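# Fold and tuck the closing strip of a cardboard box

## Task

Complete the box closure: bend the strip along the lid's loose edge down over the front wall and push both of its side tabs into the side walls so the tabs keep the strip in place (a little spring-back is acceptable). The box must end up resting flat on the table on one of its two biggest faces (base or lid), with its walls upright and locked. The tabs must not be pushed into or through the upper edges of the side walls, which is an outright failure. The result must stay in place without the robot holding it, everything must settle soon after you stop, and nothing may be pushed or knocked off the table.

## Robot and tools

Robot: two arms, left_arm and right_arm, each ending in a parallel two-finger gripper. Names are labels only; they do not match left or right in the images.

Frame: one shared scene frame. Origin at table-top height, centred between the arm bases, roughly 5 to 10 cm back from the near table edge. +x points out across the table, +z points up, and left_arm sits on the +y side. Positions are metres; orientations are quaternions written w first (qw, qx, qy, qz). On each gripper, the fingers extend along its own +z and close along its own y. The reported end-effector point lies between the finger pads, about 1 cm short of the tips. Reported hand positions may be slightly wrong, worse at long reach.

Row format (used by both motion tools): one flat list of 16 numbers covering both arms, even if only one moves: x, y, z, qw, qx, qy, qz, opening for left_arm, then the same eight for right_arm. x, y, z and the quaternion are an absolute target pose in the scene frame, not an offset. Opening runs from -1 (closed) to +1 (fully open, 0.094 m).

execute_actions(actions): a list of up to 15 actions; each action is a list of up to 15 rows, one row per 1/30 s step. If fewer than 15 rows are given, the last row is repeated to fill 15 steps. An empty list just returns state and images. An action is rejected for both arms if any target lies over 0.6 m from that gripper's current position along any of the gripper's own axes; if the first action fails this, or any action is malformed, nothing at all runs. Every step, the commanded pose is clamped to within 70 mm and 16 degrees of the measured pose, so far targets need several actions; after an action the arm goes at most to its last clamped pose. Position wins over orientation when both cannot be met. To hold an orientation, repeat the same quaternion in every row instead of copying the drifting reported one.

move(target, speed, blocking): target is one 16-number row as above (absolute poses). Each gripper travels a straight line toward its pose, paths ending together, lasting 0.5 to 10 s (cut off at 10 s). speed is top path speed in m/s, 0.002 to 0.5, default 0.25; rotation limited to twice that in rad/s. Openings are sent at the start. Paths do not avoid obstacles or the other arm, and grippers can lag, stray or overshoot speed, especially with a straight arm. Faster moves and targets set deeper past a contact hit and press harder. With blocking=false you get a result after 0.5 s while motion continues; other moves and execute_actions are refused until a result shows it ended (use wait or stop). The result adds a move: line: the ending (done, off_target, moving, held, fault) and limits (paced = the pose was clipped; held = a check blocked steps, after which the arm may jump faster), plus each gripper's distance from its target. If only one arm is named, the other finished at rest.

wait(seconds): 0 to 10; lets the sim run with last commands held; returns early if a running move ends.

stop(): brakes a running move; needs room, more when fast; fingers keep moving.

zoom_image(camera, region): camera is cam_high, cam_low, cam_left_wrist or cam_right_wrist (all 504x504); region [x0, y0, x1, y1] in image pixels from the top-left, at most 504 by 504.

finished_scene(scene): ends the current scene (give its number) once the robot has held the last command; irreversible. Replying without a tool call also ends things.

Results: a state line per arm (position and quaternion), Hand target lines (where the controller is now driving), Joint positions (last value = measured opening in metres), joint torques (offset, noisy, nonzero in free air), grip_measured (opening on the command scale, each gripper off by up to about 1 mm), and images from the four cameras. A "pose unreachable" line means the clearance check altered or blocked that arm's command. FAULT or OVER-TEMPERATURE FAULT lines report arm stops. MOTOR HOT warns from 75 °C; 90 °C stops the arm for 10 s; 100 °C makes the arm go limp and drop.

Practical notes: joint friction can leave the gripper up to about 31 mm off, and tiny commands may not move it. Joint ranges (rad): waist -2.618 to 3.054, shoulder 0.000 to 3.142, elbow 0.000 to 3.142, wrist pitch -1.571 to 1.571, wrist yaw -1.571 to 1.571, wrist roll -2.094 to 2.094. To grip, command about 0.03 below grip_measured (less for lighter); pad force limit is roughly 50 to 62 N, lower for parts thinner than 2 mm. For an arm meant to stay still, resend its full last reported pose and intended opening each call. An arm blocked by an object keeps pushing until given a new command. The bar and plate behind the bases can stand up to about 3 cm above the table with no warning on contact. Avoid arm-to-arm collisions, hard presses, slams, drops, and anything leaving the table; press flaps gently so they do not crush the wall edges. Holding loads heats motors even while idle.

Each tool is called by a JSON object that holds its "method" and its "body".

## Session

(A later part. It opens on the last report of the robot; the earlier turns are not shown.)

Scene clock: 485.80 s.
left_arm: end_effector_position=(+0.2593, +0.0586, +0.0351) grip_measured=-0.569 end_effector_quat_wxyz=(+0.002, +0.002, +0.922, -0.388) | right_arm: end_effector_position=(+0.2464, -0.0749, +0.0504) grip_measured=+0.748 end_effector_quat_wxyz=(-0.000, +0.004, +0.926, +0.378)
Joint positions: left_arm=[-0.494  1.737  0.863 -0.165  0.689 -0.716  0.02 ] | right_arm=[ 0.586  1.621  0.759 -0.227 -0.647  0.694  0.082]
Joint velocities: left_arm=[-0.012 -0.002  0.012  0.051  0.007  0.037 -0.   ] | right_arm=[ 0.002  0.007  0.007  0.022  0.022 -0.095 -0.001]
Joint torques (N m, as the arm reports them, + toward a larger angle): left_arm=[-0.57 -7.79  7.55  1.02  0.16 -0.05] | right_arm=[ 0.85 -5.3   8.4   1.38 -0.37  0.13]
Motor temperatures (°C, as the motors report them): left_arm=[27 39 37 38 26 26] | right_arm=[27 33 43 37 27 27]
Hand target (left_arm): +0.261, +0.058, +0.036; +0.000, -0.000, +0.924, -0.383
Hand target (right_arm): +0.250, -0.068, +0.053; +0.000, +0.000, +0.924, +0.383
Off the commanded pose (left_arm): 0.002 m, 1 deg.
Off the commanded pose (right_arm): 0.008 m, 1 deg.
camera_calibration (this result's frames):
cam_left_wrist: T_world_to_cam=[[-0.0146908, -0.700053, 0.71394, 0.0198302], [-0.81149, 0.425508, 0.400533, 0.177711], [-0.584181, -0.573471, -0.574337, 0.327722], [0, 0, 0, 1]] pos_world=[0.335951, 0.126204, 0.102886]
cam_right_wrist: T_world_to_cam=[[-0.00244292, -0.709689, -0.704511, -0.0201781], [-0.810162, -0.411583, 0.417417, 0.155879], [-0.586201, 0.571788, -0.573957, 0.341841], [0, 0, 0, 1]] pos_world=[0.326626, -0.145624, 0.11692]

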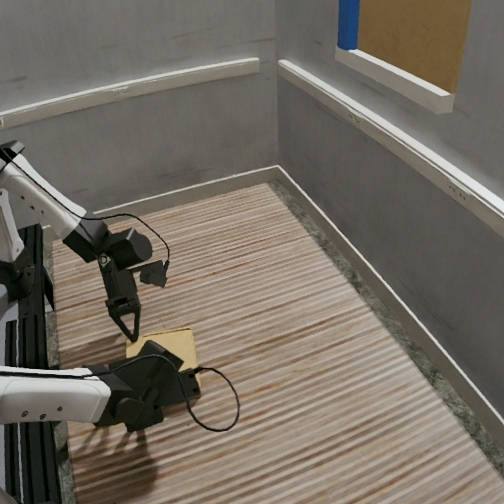

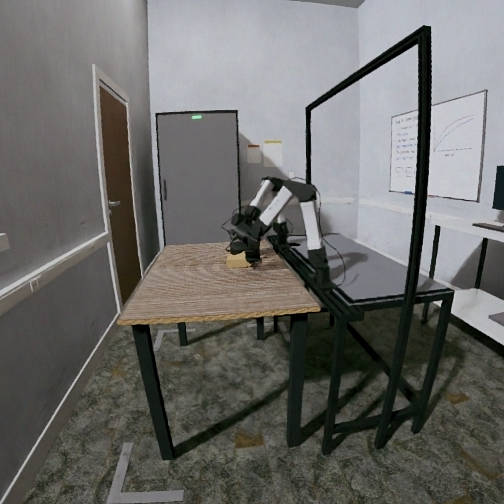

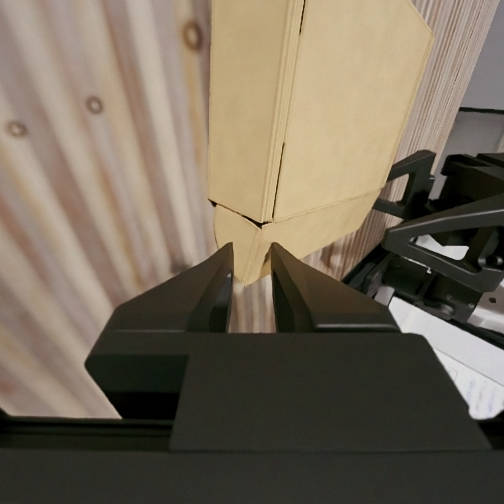

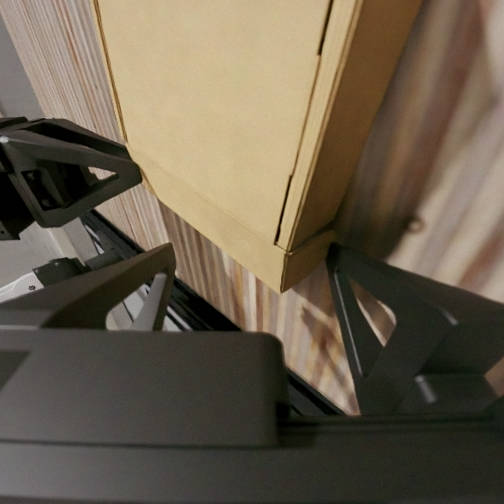

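Raise left ~2 mm more, then close right.

{"method": "execute_actions", "body": {"actions": [[[0.263,0.057,0.039,0,0,0.924,-0.383,-0.58,0.250,-0.068,0.053,0,0,0.924,0.383,0.75]],[[0.264,0.056,0.041,0,0,0.924,-0.383,-0.58,0.250,-0.068,0.053,0,0,0.924,0.383,0.65]],[[0.264,0.056,0.041,0,0,0.924,-0.383,-0.58,0.250,-0.068,0.053,0,0,0.924,0.383,0.55]]]}}

{"method": "zoom_image", "body": {"camera": "cam_right_wrist", "region": [240, 190, 380, 300]}}

{"method": "zoom_image", "body": {"camera": "cam_left_wrist", "region": [170, 180, 310, 300]}}

Scene clock: 490.83 s.
left_arm: end_effector_position=(+0.2621, +0.0568, +0.0396) grip_measured=-0.579 end_effector_quat_wxyz=(+0.001, +0.002, +0.922, -0.387) | right_arm: end_effector_position=(+0.2464, -0.0749, +0.0504) grip_measured=+0.552 end_effector_quat_wxyz=(-0.000, +0.004, +0.926, +0.378)
Joint positions: left_arm=[-0.494  1.737  0.887 -0.19   0.689 -0.716  0.02 ] | right_arm=[ 0.586  1.621  0.759 -0.227 -0.647  0.694  0.073]
Joint velocities: left_arm=[ 0.002 -0.012  0.007 -0.066 -0.037 -0.051  0.   ] | right_arm=[-0.017  0.022 -0.002 -0.007 -0.022 -0.007  0.001]
Joint torques (N m, as the arm reports them, + toward a larger angle): left_arm=[-0.53 -7.9   7.66  1.02  0.16 -0.06] | right_arm=[ 0.79 -5.35  8.39  1.42 -0.37  0.1 ]
Motor temperatures (°C, as the motors report them): left_arm=[27 39 37 38 26 26] | right_arm=[27 33 43 37 27 27]
Hand target (left_arm): +0.264, +0.056, +0.041; +0.000, -0.000, +0.924, -0.383
Hand target (right_arm): +0.250, -0.068, +0.053; +0.000, +0.000, +0.924, +0.383
Off the commanded pose (left_arm): 0.003 m, 1 deg.
Off the commanded pose (right_arm): 0.008 m, 1 deg.
camera_calibration (this result's frames):
cam_left_wrist: T_world_to_cam=[[-0.0134789, -0.700747, 0.713282, 0.0152002], [-0.810857, 0.42507, 0.402277, 0.178693], [-0.585089, -0.572948, -0.573935, 0.331043], [0, 0, 0, 1]] pos_world=[0.338789, 0.124365, 0.107271]
cam_right_wrist: T_world_to_cam=[[-0.00244292, -0.709689, -0.704511, -0.0201781], [-0.810162, -0.411583, 0.417417, 0.155879], [-0.586201, 0.571788, -0.573957, 0.341841], [0, 0, 0, 1]] pos_world=[0.326626, -0.145624, 0.11692]

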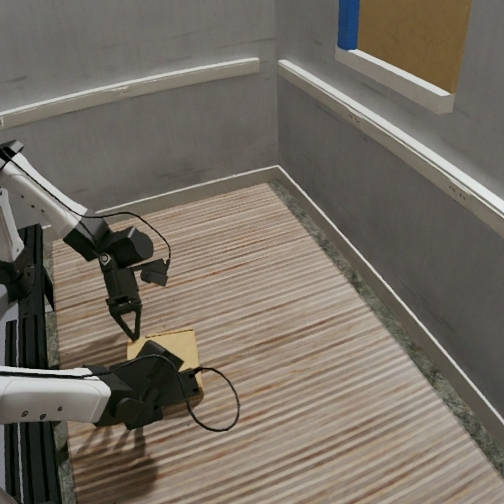

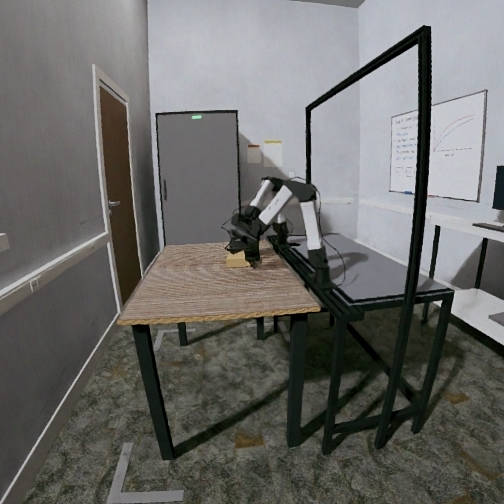

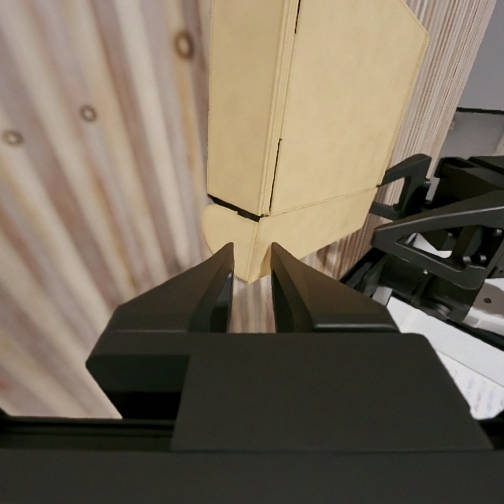

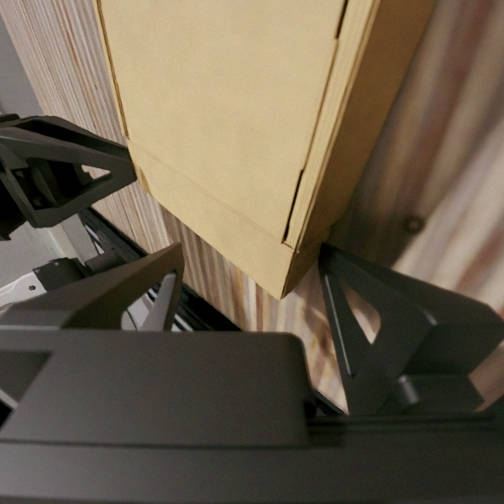

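Region (240, 190, 380, 300) of cam_right_wrist's 504x504 image, scaled by 3.600, with more detail than that image has; it fills the top 396 rows of this view, and the rest is white.

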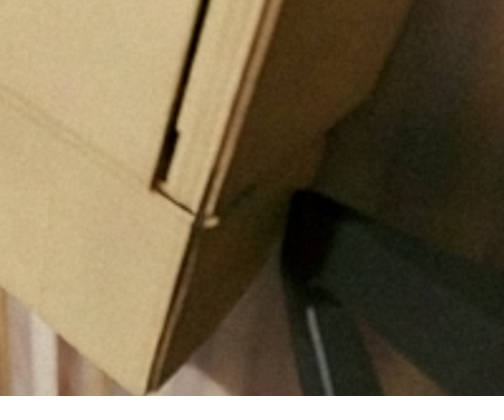

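Region (170, 180, 310, 300) of cam_left_wrist's 504x504 image, scaled by 3.600, with more detail than that image has; it fills the top 432 rows of this view, and the rest is white.

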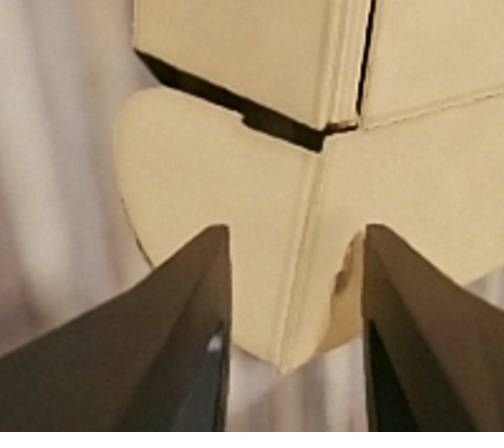

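{"method": "execute_actions", "body": {"actions": [[[0.264,0.056,0.041,0,0,0.924,-0.383,-0.61,0.250,-0.068,0.053,0,0,0.924,0.383,0.56]],[[0.264,0.056,0.041,0,0,0.924,-0.383,-0.64,0.250,-0.068,0.053,0,0,0.924,0.383,0.57]]]}}

{"method": "zoom_image", "body": {"camera": "cam_right_wrist", "region": [240, 190, 380, 300]}}

{"method": "zoom_image", "body": {"camera": "cam_left_wrist", "region": [170, 180, 310, 300]}}

Scene clock: 500.23 s.
left_arm: end_effector_position=(+0.2618, +0.0570, +0.0394) grip_measured=-0.638 end_effector_quat_wxyz=(+0.000, +0.002, +0.922, -0.387) | right_arm: end_effector_position=(+0.2464, -0.0749, +0.0504) grip_measured=+0.568 end_effector_quat_wxyz=(-0.000, +0.004, +0.926, +0.378)
Joint positions: left_arm=[-0.494  1.737  0.887 -0.192  0.689 -0.716  0.017] | right_arm=[ 0.586  1.621  0.759 -0.227 -0.647  0.694  0.074]
Joint velocities: left_arm=[-0.012  0.002  0.002 -0.037 -0.022  0.051  0.   ] | right_arm=[-0.012 -0.002 -0.002 -0.066  0.022  0.022 -0.001]
Joint torques (N m, as the arm reports them, + toward a larger angle): left_arm=[-0.59 -7.91  7.66  1.04  0.16 -0.06] | right_arm=[ 0.89 -5.36  8.42  1.38 -0.33  0.06]
Motor temperatures (°C, as the motors report them): left_arm=[27 40 38 38 26 26] | right_arm=[27 33 44 37 27 27]
Hand target (left_arm): +0.264, +0.056, +0.041; +0.000, -0.000, +0.924, -0.383
Hand target (right_arm): +0.250, -0.068, +0.053; +0.000, +0.000, +0.924, +0.383
Off the commanded pose (left_arm): 0.003 m, 1 deg.
Off the commanded pose (right_arm): 0.008 m, 1 deg.
camera_calibration (this result's frames):
cam_left_wrist: T_world_to_cam=[[-0.0122681, -0.701647, 0.712419, 0.0152744], [-0.810368, 0.424369, 0.403998, 0.178329], [-0.585792, -0.572365, -0.573799, 0.331038], [0, 0, 0, 1]] pos_world=[0.338619, 0.124515, 0.107023]
cam_right_wrist: T_world_to_cam=[[-0.00244292, -0.709689, -0.704511, -0.0201781], [-0.810162, -0.411583, 0.417417, 0.155879], [-0.586201, 0.571788, -0.573957, 0.341841], [0, 0, 0, 1]] pos_world=[0.326626, -0.145624, 0.11692]

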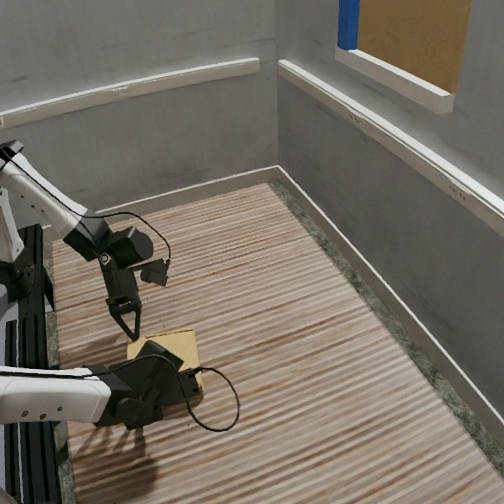

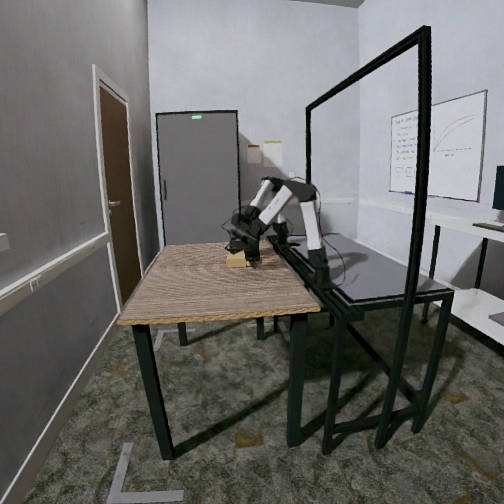

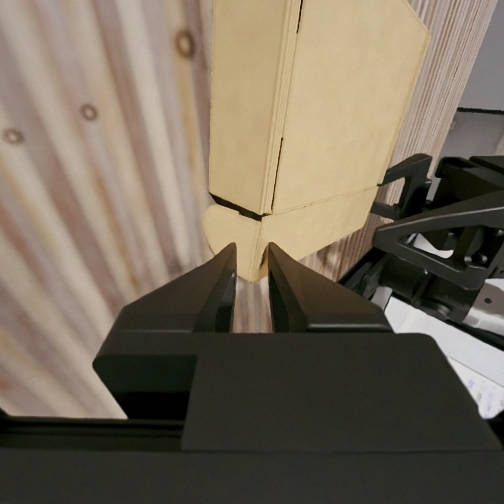

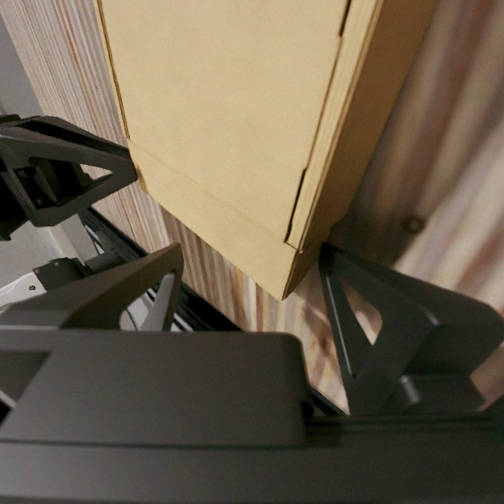

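Region (240, 190, 380, 300) of cam_right_wrist's 504x504 image, scaled by 3.600, with more detail than that image has; it fills the top 396 rows of this view, and the rest is white.

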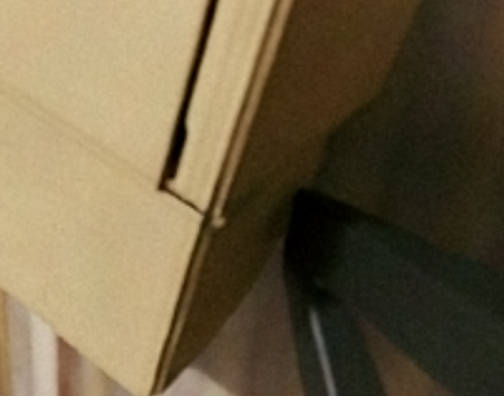

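Region (170, 180, 310, 300) of cam_left_wrist's 504x504 image, scaled by 3.600, with more detail than that image has; it fills the top 432 rows of this view, and the rest is white.

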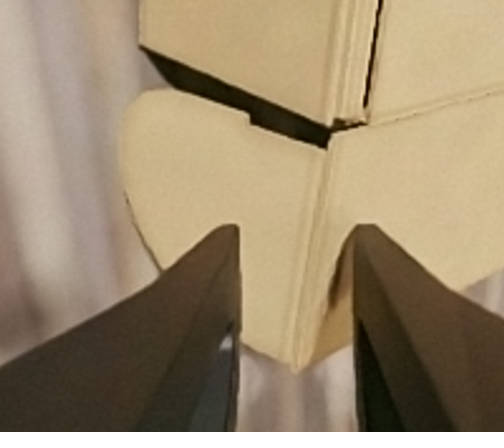

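{"method": "execute_actions", "body": {"actions": [[[0.264,0.056,0.041,0,0,0.924,-0.383,-0.67,0.250,-0.068,0.053,0,0,0.924,0.383,0.55]],[[0.264,0.056,0.041,0,0,0.924,-0.383,-0.70,0.250,-0.068,0.053,0,0,0.924,0.383,0.55]]]}}

{"method": "zoom_image", "body": {"camera": "cam_right_wrist", "region": [240, 190, 380, 300]}}

{"method": "zoom_image", "body": {"camera": "cam_left_wrist", "region": [170, 180, 310, 300]}}

Scene clock: 505.23 s.
left_arm: end_effector_position=(+0.2617, +0.0571, +0.0393) grip_measured=-0.698 end_effector_quat_wxyz=(-0.000, +0.002, +0.922, -0.386) | right_arm: end_effector_position=(+0.2464, -0.0749, +0.0504) grip_measured=+0.552 end_effector_quat_wxyz=(-0.000, +0.004, +0.926, +0.378)
Joint positions: left_arm=[-0.494  1.737  0.887 -0.193  0.689 -0.716  0.014] | right_arm=[ 0.586  1.621  0.759 -0.227 -0.647  0.694  0.073]
Joint velocities: left_arm=[-0.012 -0.007 -0.002 -0.051 -0.022 -0.022  0.   ] | right_arm=[-0.007  0.002 -0.002 -0.037  0.007 -0.095  0.001]
Joint torques (N m, as the arm reports them, + toward a larger angle): left_arm=[-0.61 -7.86  7.67  1.04  0.16 -0.07] | right_arm=[ 0.84 -5.25  8.46  1.38 -0.35  0.08]
Motor temperatures (°C, as the motors report them): left_arm=[27 41 38 38 26 26] | right_arm=[27 33 44 37 27 27]
Hand target (left_arm): +0.264, +0.056, +0.041; +0.000, -0.000, +0.924, -0.383
Hand target (right_arm): +0.250, -0.068, +0.053; +0.000, +0.000, +0.924, +0.383
Off the commanded pose (left_arm): 0.003 m, 0 deg.
Off the commanded pose (right_arm): 0.008 m, 1 deg.
camera_calibration (this result's frames):
cam_left_wrist: T_world_to_cam=[[-0.0117842, -0.701924, 0.712154, 0.0152765], [-0.810113, 0.424193, 0.404694, 0.178147], [-0.586155, -0.572156, -0.573637, 0.331045], [0, 0, 0, 1]] pos_world=[0.338543, 0.124563, 0.106925]
cam_right_wrist: T_world_to_cam=[[-0.00244292, -0.709689, -0.704511, -0.0201781], [-0.810162, -0.411583, 0.417417, 0.155879], [-0.586201, 0.571788, -0.573957, 0.341841], [0, 0, 0, 1]] pos_world=[0.326626, -0.145624, 0.11692]

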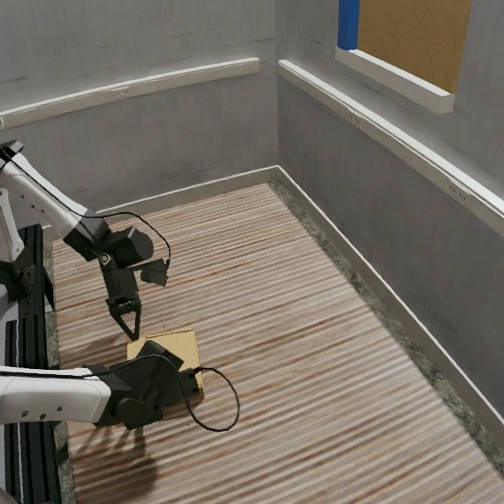

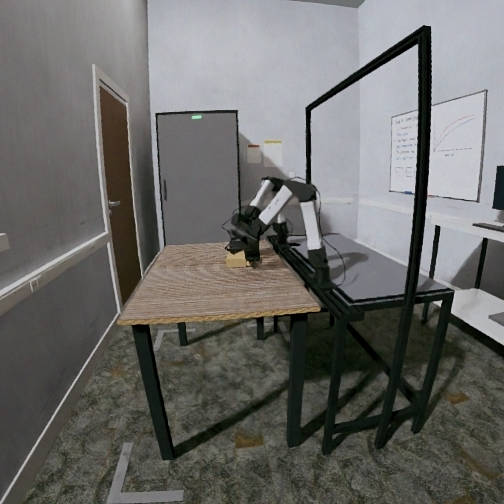

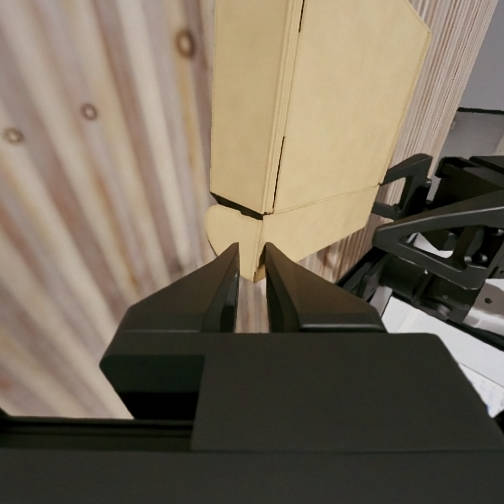

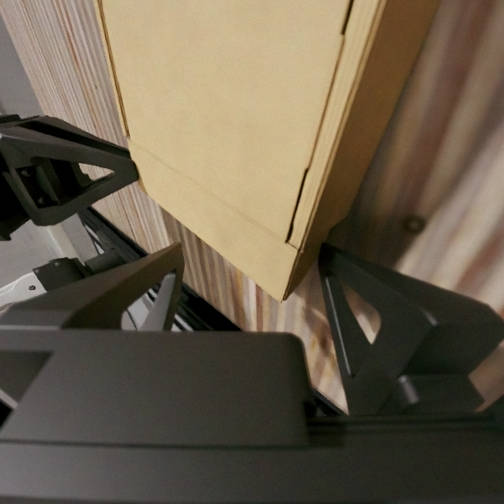

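Region (240, 190, 380, 300) of cam_right_wrist's 504x504 image, scaled by 3.600, with more detail than that image has; it fills the top 396 rows of this view, and the rest is white.

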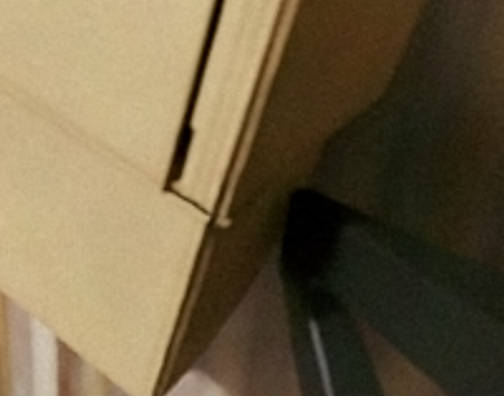

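Region (170, 180, 310, 300) of cam_left_wrist's 504x504 image, scaled by 3.600, with more detail than that image has; it fills the top 432 rows of this view, and the rest is white.

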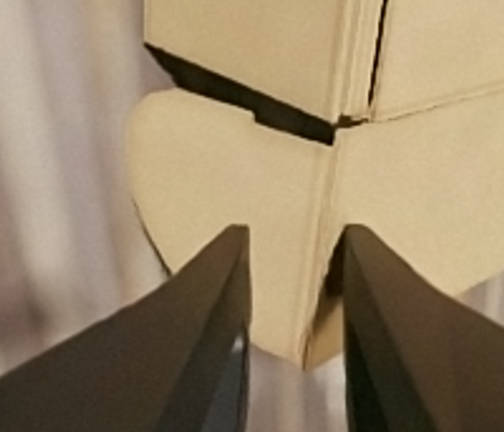

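{"method": "execute_actions", "body": {"actions": [[[0.264,0.056,0.041,0,0,0.924,-0.383,-0.55,0.250,-0.068,0.053,0,0,0.924,0.383,0.55]],[[0.264,0.056,0.041,0,0,0.924,-0.383,-0.55,0.250,-0.068,0.053,0,0,0.924,0.383,0.45]],[[0.264,0.056,0.041,0,0,0.924,-0.383,-0.55,0.250,-0.068,0.053,0,0,0.924,0.383,0.35]]]}}

{"method": "zoom_image", "body": {"camera": "cam_right_wrist", "region": [240, 190, 380, 300]}}

{"method": "zoom_image", "body": {"camera": "cam_left_wrist", "region": [170, 180, 310, 300]}}

Scene clock: 510.50 s.
left_arm: end_effector_position=(+0.2617, +0.0571, +0.0393) grip_measured=-0.552 end_effector_quat_wxyz=(-0.000, +0.002, +0.922, -0.386) | right_arm: end_effector_position=(+0.2464, -0.0749, +0.0504) grip_measured=+0.352 end_effector_quat_wxyz=(-0.000, +0.004, +0.926, +0.378)
Joint positions: left_arm=[-0.494  1.737  0.887 -0.193  0.689 -0.716  0.021] | right_arm=[ 0.586  1.621  0.759 -0.227 -0.647  0.694  0.064]
Joint velocities: left_arm=[-0.012 -0.012  0.007  0.022  0.037  0.081 -0.   ] | right_arm=[ 0.022 -0.002  0.007 -0.051 -0.051 -0.007  0.001]
Joint torques (N m, as the arm reports them, + toward a larger angle): left_arm=[-0.55 -7.9   7.69  1.04  0.17 -0.06] | right_arm=[ 0.85 -5.32  8.35  1.44 -0.34  0.02]
Motor temperatures (°C, as the motors report them): left_arm=[27 41 39 38 26 26] | right_arm=[27 33 44 37 27 27]
Hand target (left_arm): +0.264, +0.056, +0.041; +0.000, -0.000, +0.924, -0.383
Hand target (right_arm): +0.250, -0.068, +0.053; +0.000, -0.000, +0.924, +0.383
Off the commanded pose (left_arm): 0.003 m, 0 deg.
Off the commanded pose (right_arm): 0.008 m, 1 deg.
camera_calibration (this result's frames):
cam_left_wrist: T_world_to_cam=[[-0.0117842, -0.701924, 0.712154, 0.0152765], [-0.810113, 0.424193, 0.404694, 0.178147], [-0.586155, -0.572156, -0.573637, 0.331045], [0, 0, 0, 1]] pos_world=[0.338543, 0.124563, 0.106925]
cam_right_wrist: T_world_to_cam=[[-0.00244292, -0.709689, -0.704511, -0.0201781], [-0.810162, -0.411583, 0.417417, 0.155879], [-0.586201, 0.571788, -0.573957, 0.341841], [0, 0, 0, 1]] pos_world=[0.326626, -0.145624, 0.11692]

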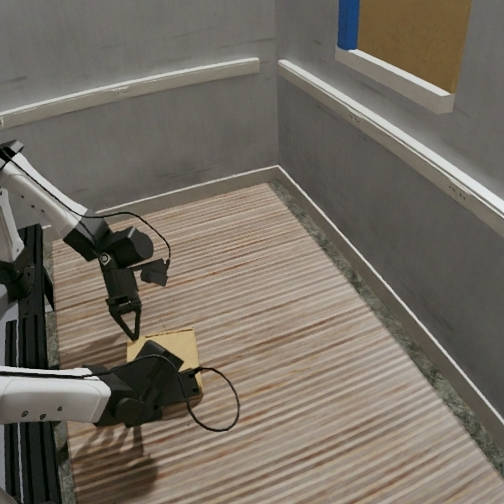

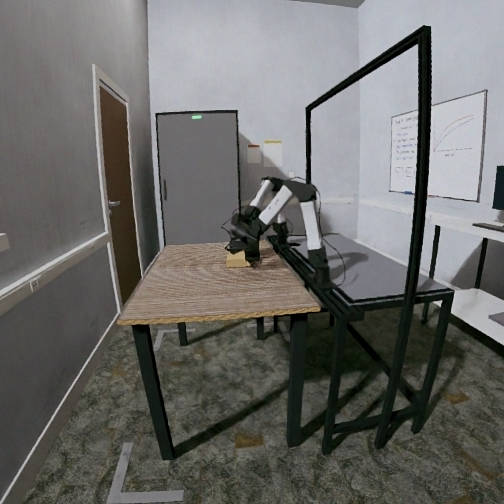

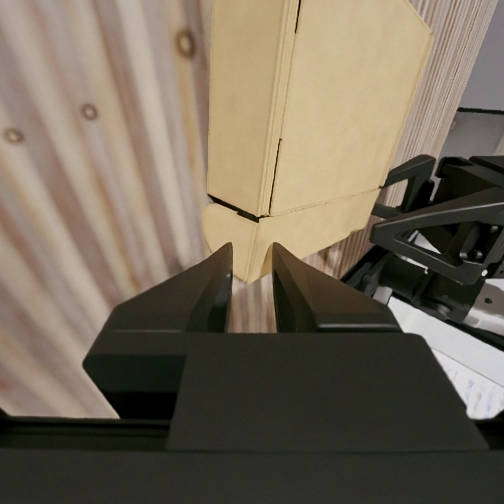

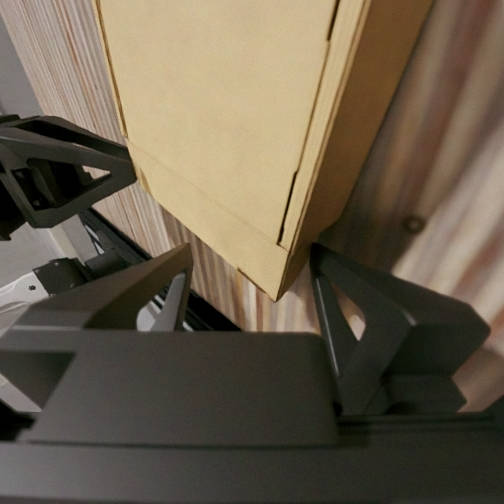

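Region (240, 190, 380, 300) of cam_right_wrist's 504x504 image, scaled by 3.600, with more detail than that image has; it fills the top 396 rows of this view, and the rest is white.

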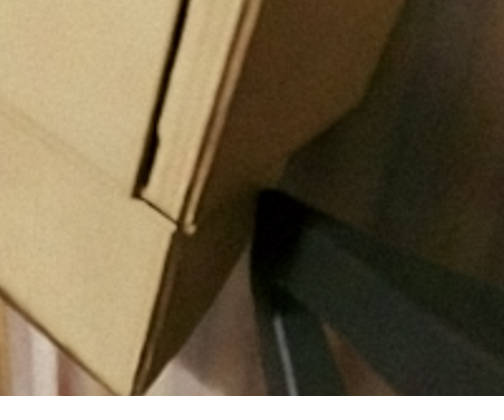

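Region (170, 180, 310, 300) of cam_left_wrist's 504x504 image, scaled by 3.600, with more detail than that image has; it fills the top 432 rows of this view, and the rest is white.

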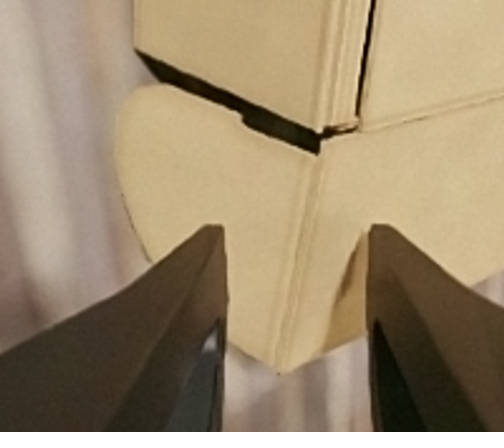

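{"method": "execute_actions", "body": {"actions": [[[0.262,0.057,0.034,0,0,0.924,-0.383,-0.56,0.250,-0.068,0.053,0,0,0.924,0.383,0.38]],[[0.260,0.058,0.028,0,0,0.924,-0.383,-0.57,0.250,-0.068,0.053,0,0,0.924,0.383,0.38]],[[0.259,0.059,0.024,0,0,0.924,-0.383,-0.58,0.250,-0.068,0.053,0,0,0.924,0.383,0.38]]]}}

{"method": "zoom_image", "body": {"camera": "cam_right_wrist", "region": [240, 190, 380, 300]}}

{"method": "zoom_image", "body": {"camera": "cam_left_wrist", "region": [170, 180, 310, 300]}}

Scene clock: 516.60 s.
left_arm: end_effector_position=(+0.2634, +0.0562, +0.0383) grip_measured=-0.579 end_effector_quat_wxyz=(+0.010, +0.006, +0.920, -0.392) | right_arm: end_effector_position=(+0.2464, -0.0749, +0.0504) grip_measured=+0.378 end_effector_quat_wxyz=(-0.000, +0.004, +0.926, +0.378)
Joint positions: left_arm=[-0.494  1.737  0.869 -0.15   0.688 -0.716  0.02 ] | right_arm=[ 0.586  1.621  0.759 -0.227 -0.647  0.694  0.065]
Joint velocities: left_arm=[ 0.012  0.002 -0.017  0.022 -0.022 -0.037 -0.   ] | right_arm=[ 0.012 -0.012  0.012 -0.007 -0.037 -0.037 -0.   ]
Joint torques (N m, as the arm reports them, + toward a larger angle): left_arm=[-0.74 -6.22  5.12  1.42  0.15 -0.08] | right_arm=[ 0.72 -5.4   8.38  1.36 -0.33  0.  ]
Motor temperatures (°C, as the motors report them): left_arm=[27 41 39 38 26 26] | right_arm=[27 33 44 37 27 27]
Hand target (left_arm): +0.258, +0.059, +0.025; -0.000, -0.000, +0.924, -0.383
Hand target (right_arm): +0.250, -0.068, +0.053; +0.000, +0.000, +0.924, +0.383
Off the commanded pose (left_arm): 0.015 m, 2 deg.
Off the commanded pose (right_arm): 0.008 m, 1 deg.
camera_calibration (this result's frames):
cam_left_wrist: T_world_to_cam=[[-0.0278362, -0.692929, 0.720468, 0.0188161], [-0.81844, 0.429609, 0.381566, 0.18306], [-0.573918, -0.579038, -0.579079, 0.328287], [0, 0, 0, 1]] pos_world=[0.338757, 0.124485, 0.106699]
cam_right_wrist: T_world_to_cam=[[-0.00244292, -0.709689, -0.704511, -0.0201781], [-0.810162, -0.411583, 0.417417, 0.155879], [-0.586201, 0.571788, -0.573957, 0.341841], [0, 0, 0, 1]] pos_world=[0.326626, -0.145624, 0.11692]

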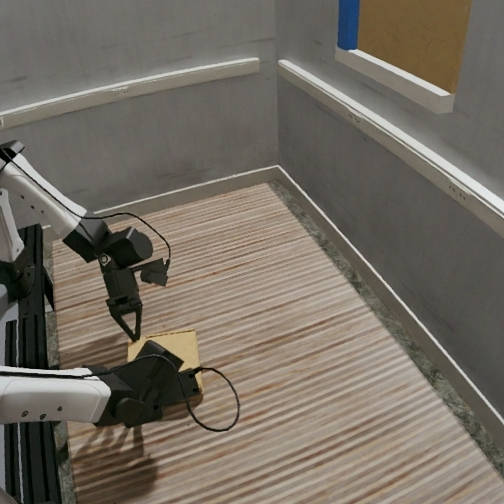

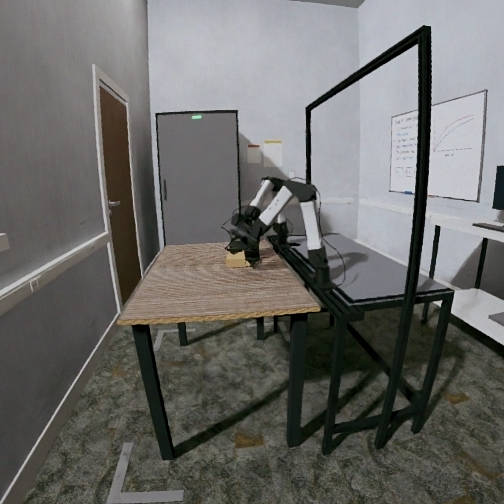

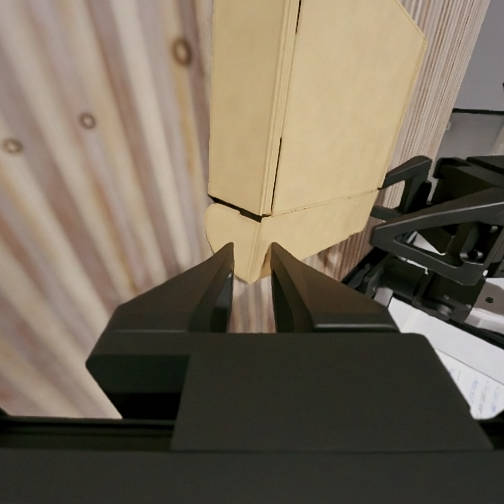

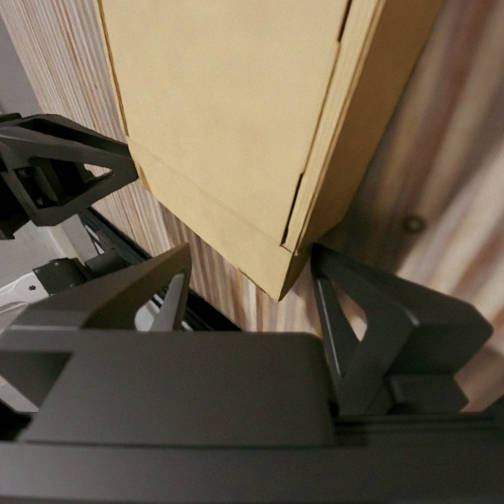

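Region (240, 190, 380, 300) of cam_right_wrist's 504x504 image, scaled by 3.600, with more detail than that image has; it fills the top 396 rows of this view, and the rest is white.

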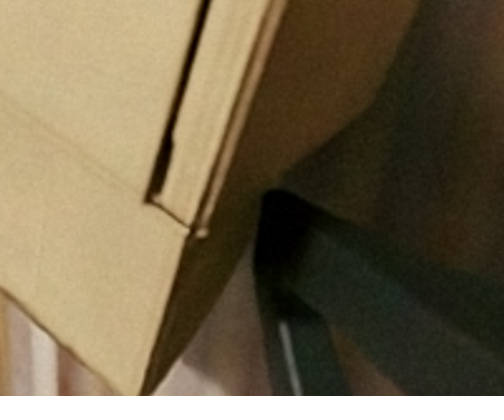

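Region (170, 180, 310, 300) of cam_left_wrist's 504x504 image, scaled by 3.600, with more detail than that image has; it fills the top 432 rows of this view, and the rest is white.

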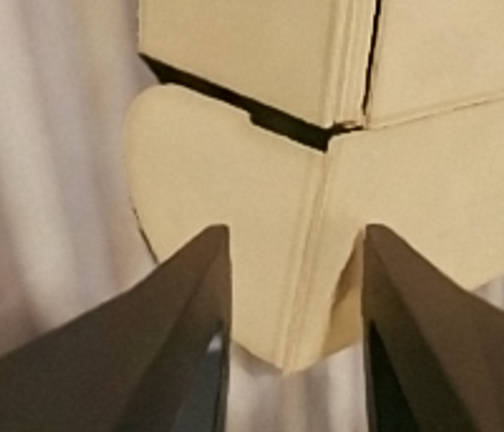

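{"method": "execute_actions", "body": {"actions": [[[0.259,0.059,0.024,0,0,0.924,-0.383,-0.58,0.250,-0.068,0.053,0,0,0.924,0.383,0.6]],[[0.259,0.059,0.024,0,0,0.924,-0.383,-0.58,0.250,-0.068,0.053,0,0,0.924,0.383,0.85]],[[0.259,0.059,0.024,0,0,0.924,-0.383,-0.58,0.250,-0.068,0.053,0,0,0.924,0.383,0.85]]]}}

{"method": "zoom_image", "body": {"camera": "cam_right_wrist", "region": [240, 190, 380, 300]}}

{"method": "zoom_image", "body": {"camera": "cam_left_wrist", "region": [170, 180, 310, 300]}}

Scene clock: 523.00 s.
left_arm: end_effector_position=(+0.2636, +0.0562, +0.0383) grip_measured=-0.579 end_effector_quat_wxyz=(+0.010, +0.006, +0.920, -0.392) | right_arm: end_effector_position=(+0.2465, -0.0748, +0.0504) grip_measured=+0.848 end_effector_quat_wxyz=(-0.000, +0.005, +0.926, +0.378)
Joint positions: left_arm=[-0.494  1.737  0.869 -0.149  0.688 -0.716  0.02 ] | right_arm=[ 0.586  1.621  0.759 -0.226 -0.647  0.694  0.087]
Joint velocities: left_arm=[0.027 0.012 0.002 0.022 0.037 0.022 0.   ] | right_arm=[-0.002 -0.002 -0.007 -0.081  0.007  0.037 -0.001]
Joint torques (N m, as the arm reports them, + toward a larger angle): left_arm=[-0.72 -6.18  5.12  1.39  0.15 -0.09] | right_arm=[ 0.8  -5.39  8.36  1.44 -0.3   0.07]
Motor temperatures (°C, as the motors report them): left_arm=[27 41 39 38 26 26] | right_arm=[27 33 44 37 27 27]
Hand target (left_arm): +0.258, +0.059, +0.025; +0.000, -0.000, +0.924, -0.383
Hand target (right_arm): +0.250, -0.068, +0.053; +0.000, +0.000, +0.924, +0.383
Off the commanded pose (left_arm): 0.015 m, 2 deg.
Off the commanded pose (right_arm): 0.008 m, 1 deg.
camera_calibration (this result's frames):
cam_left_wrist: T_world_to_cam=[[-0.0285656, -0.692717, 0.720643, 0.0188857], [-0.818946, 0.429599, 0.380489, 0.183415], [-0.573159, -0.579299, -0.57957, 0.328251], [0, 0, 0, 1]] pos_world=[0.338887, 0.124443, 0.106847]
cam_right_wrist: T_world_to_cam=[[-0.00259241, -0.709552, -0.704648, -0.020073], [-0.8103, -0.411443, 0.417287, 0.155981], [-0.586009, 0.572058, -0.573884, 0.341847], [0, 0, 0, 1]] pos_world=[0.326665, -0.145622, 0.116947]

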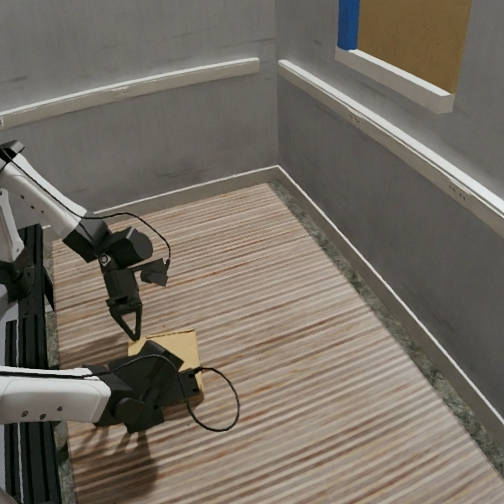

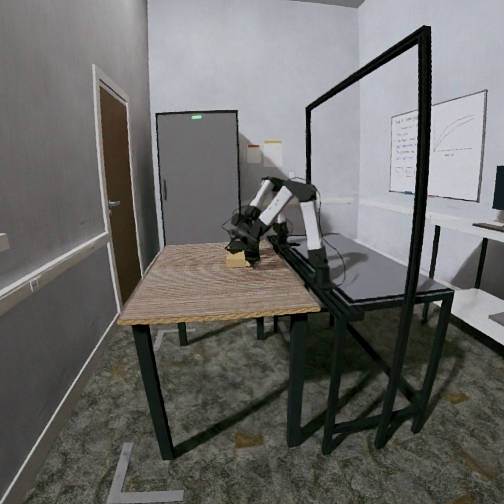

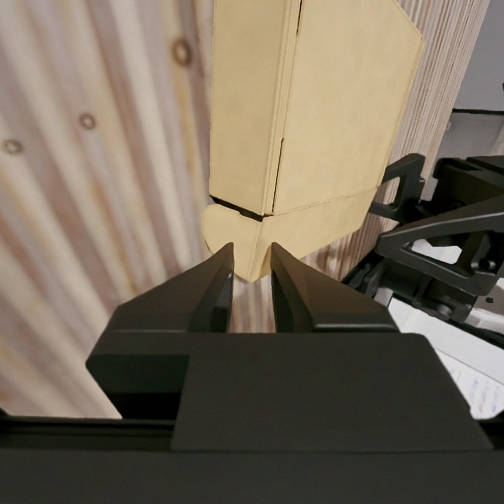

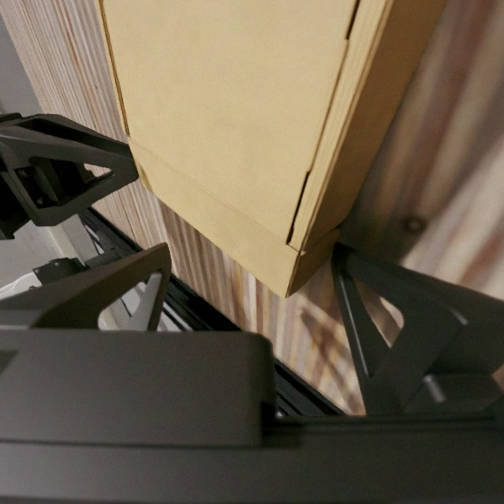

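Region (240, 190, 380, 300) of cam_right_wrist's 504x504 image, scaled by 3.600, with more detail than that image has; it fills the top 396 rows of this view, and the rest is white.

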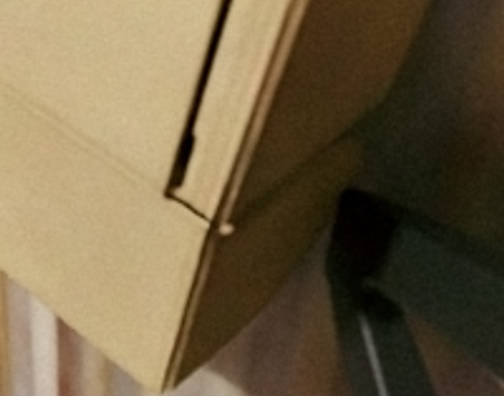

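Region (170, 180, 310, 300) of cam_left_wrist's 504x504 image, scaled by 3.600, with more detail than that image has; it fills the top 432 rows of this view, and the rest is white.

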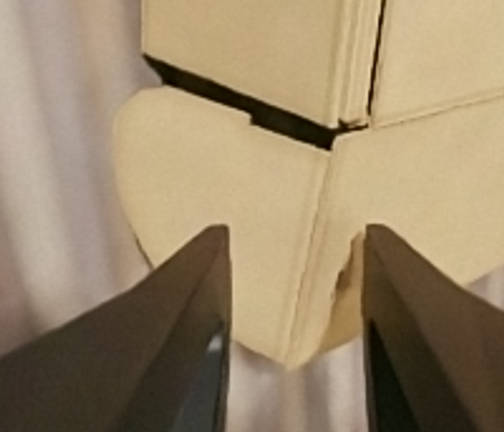

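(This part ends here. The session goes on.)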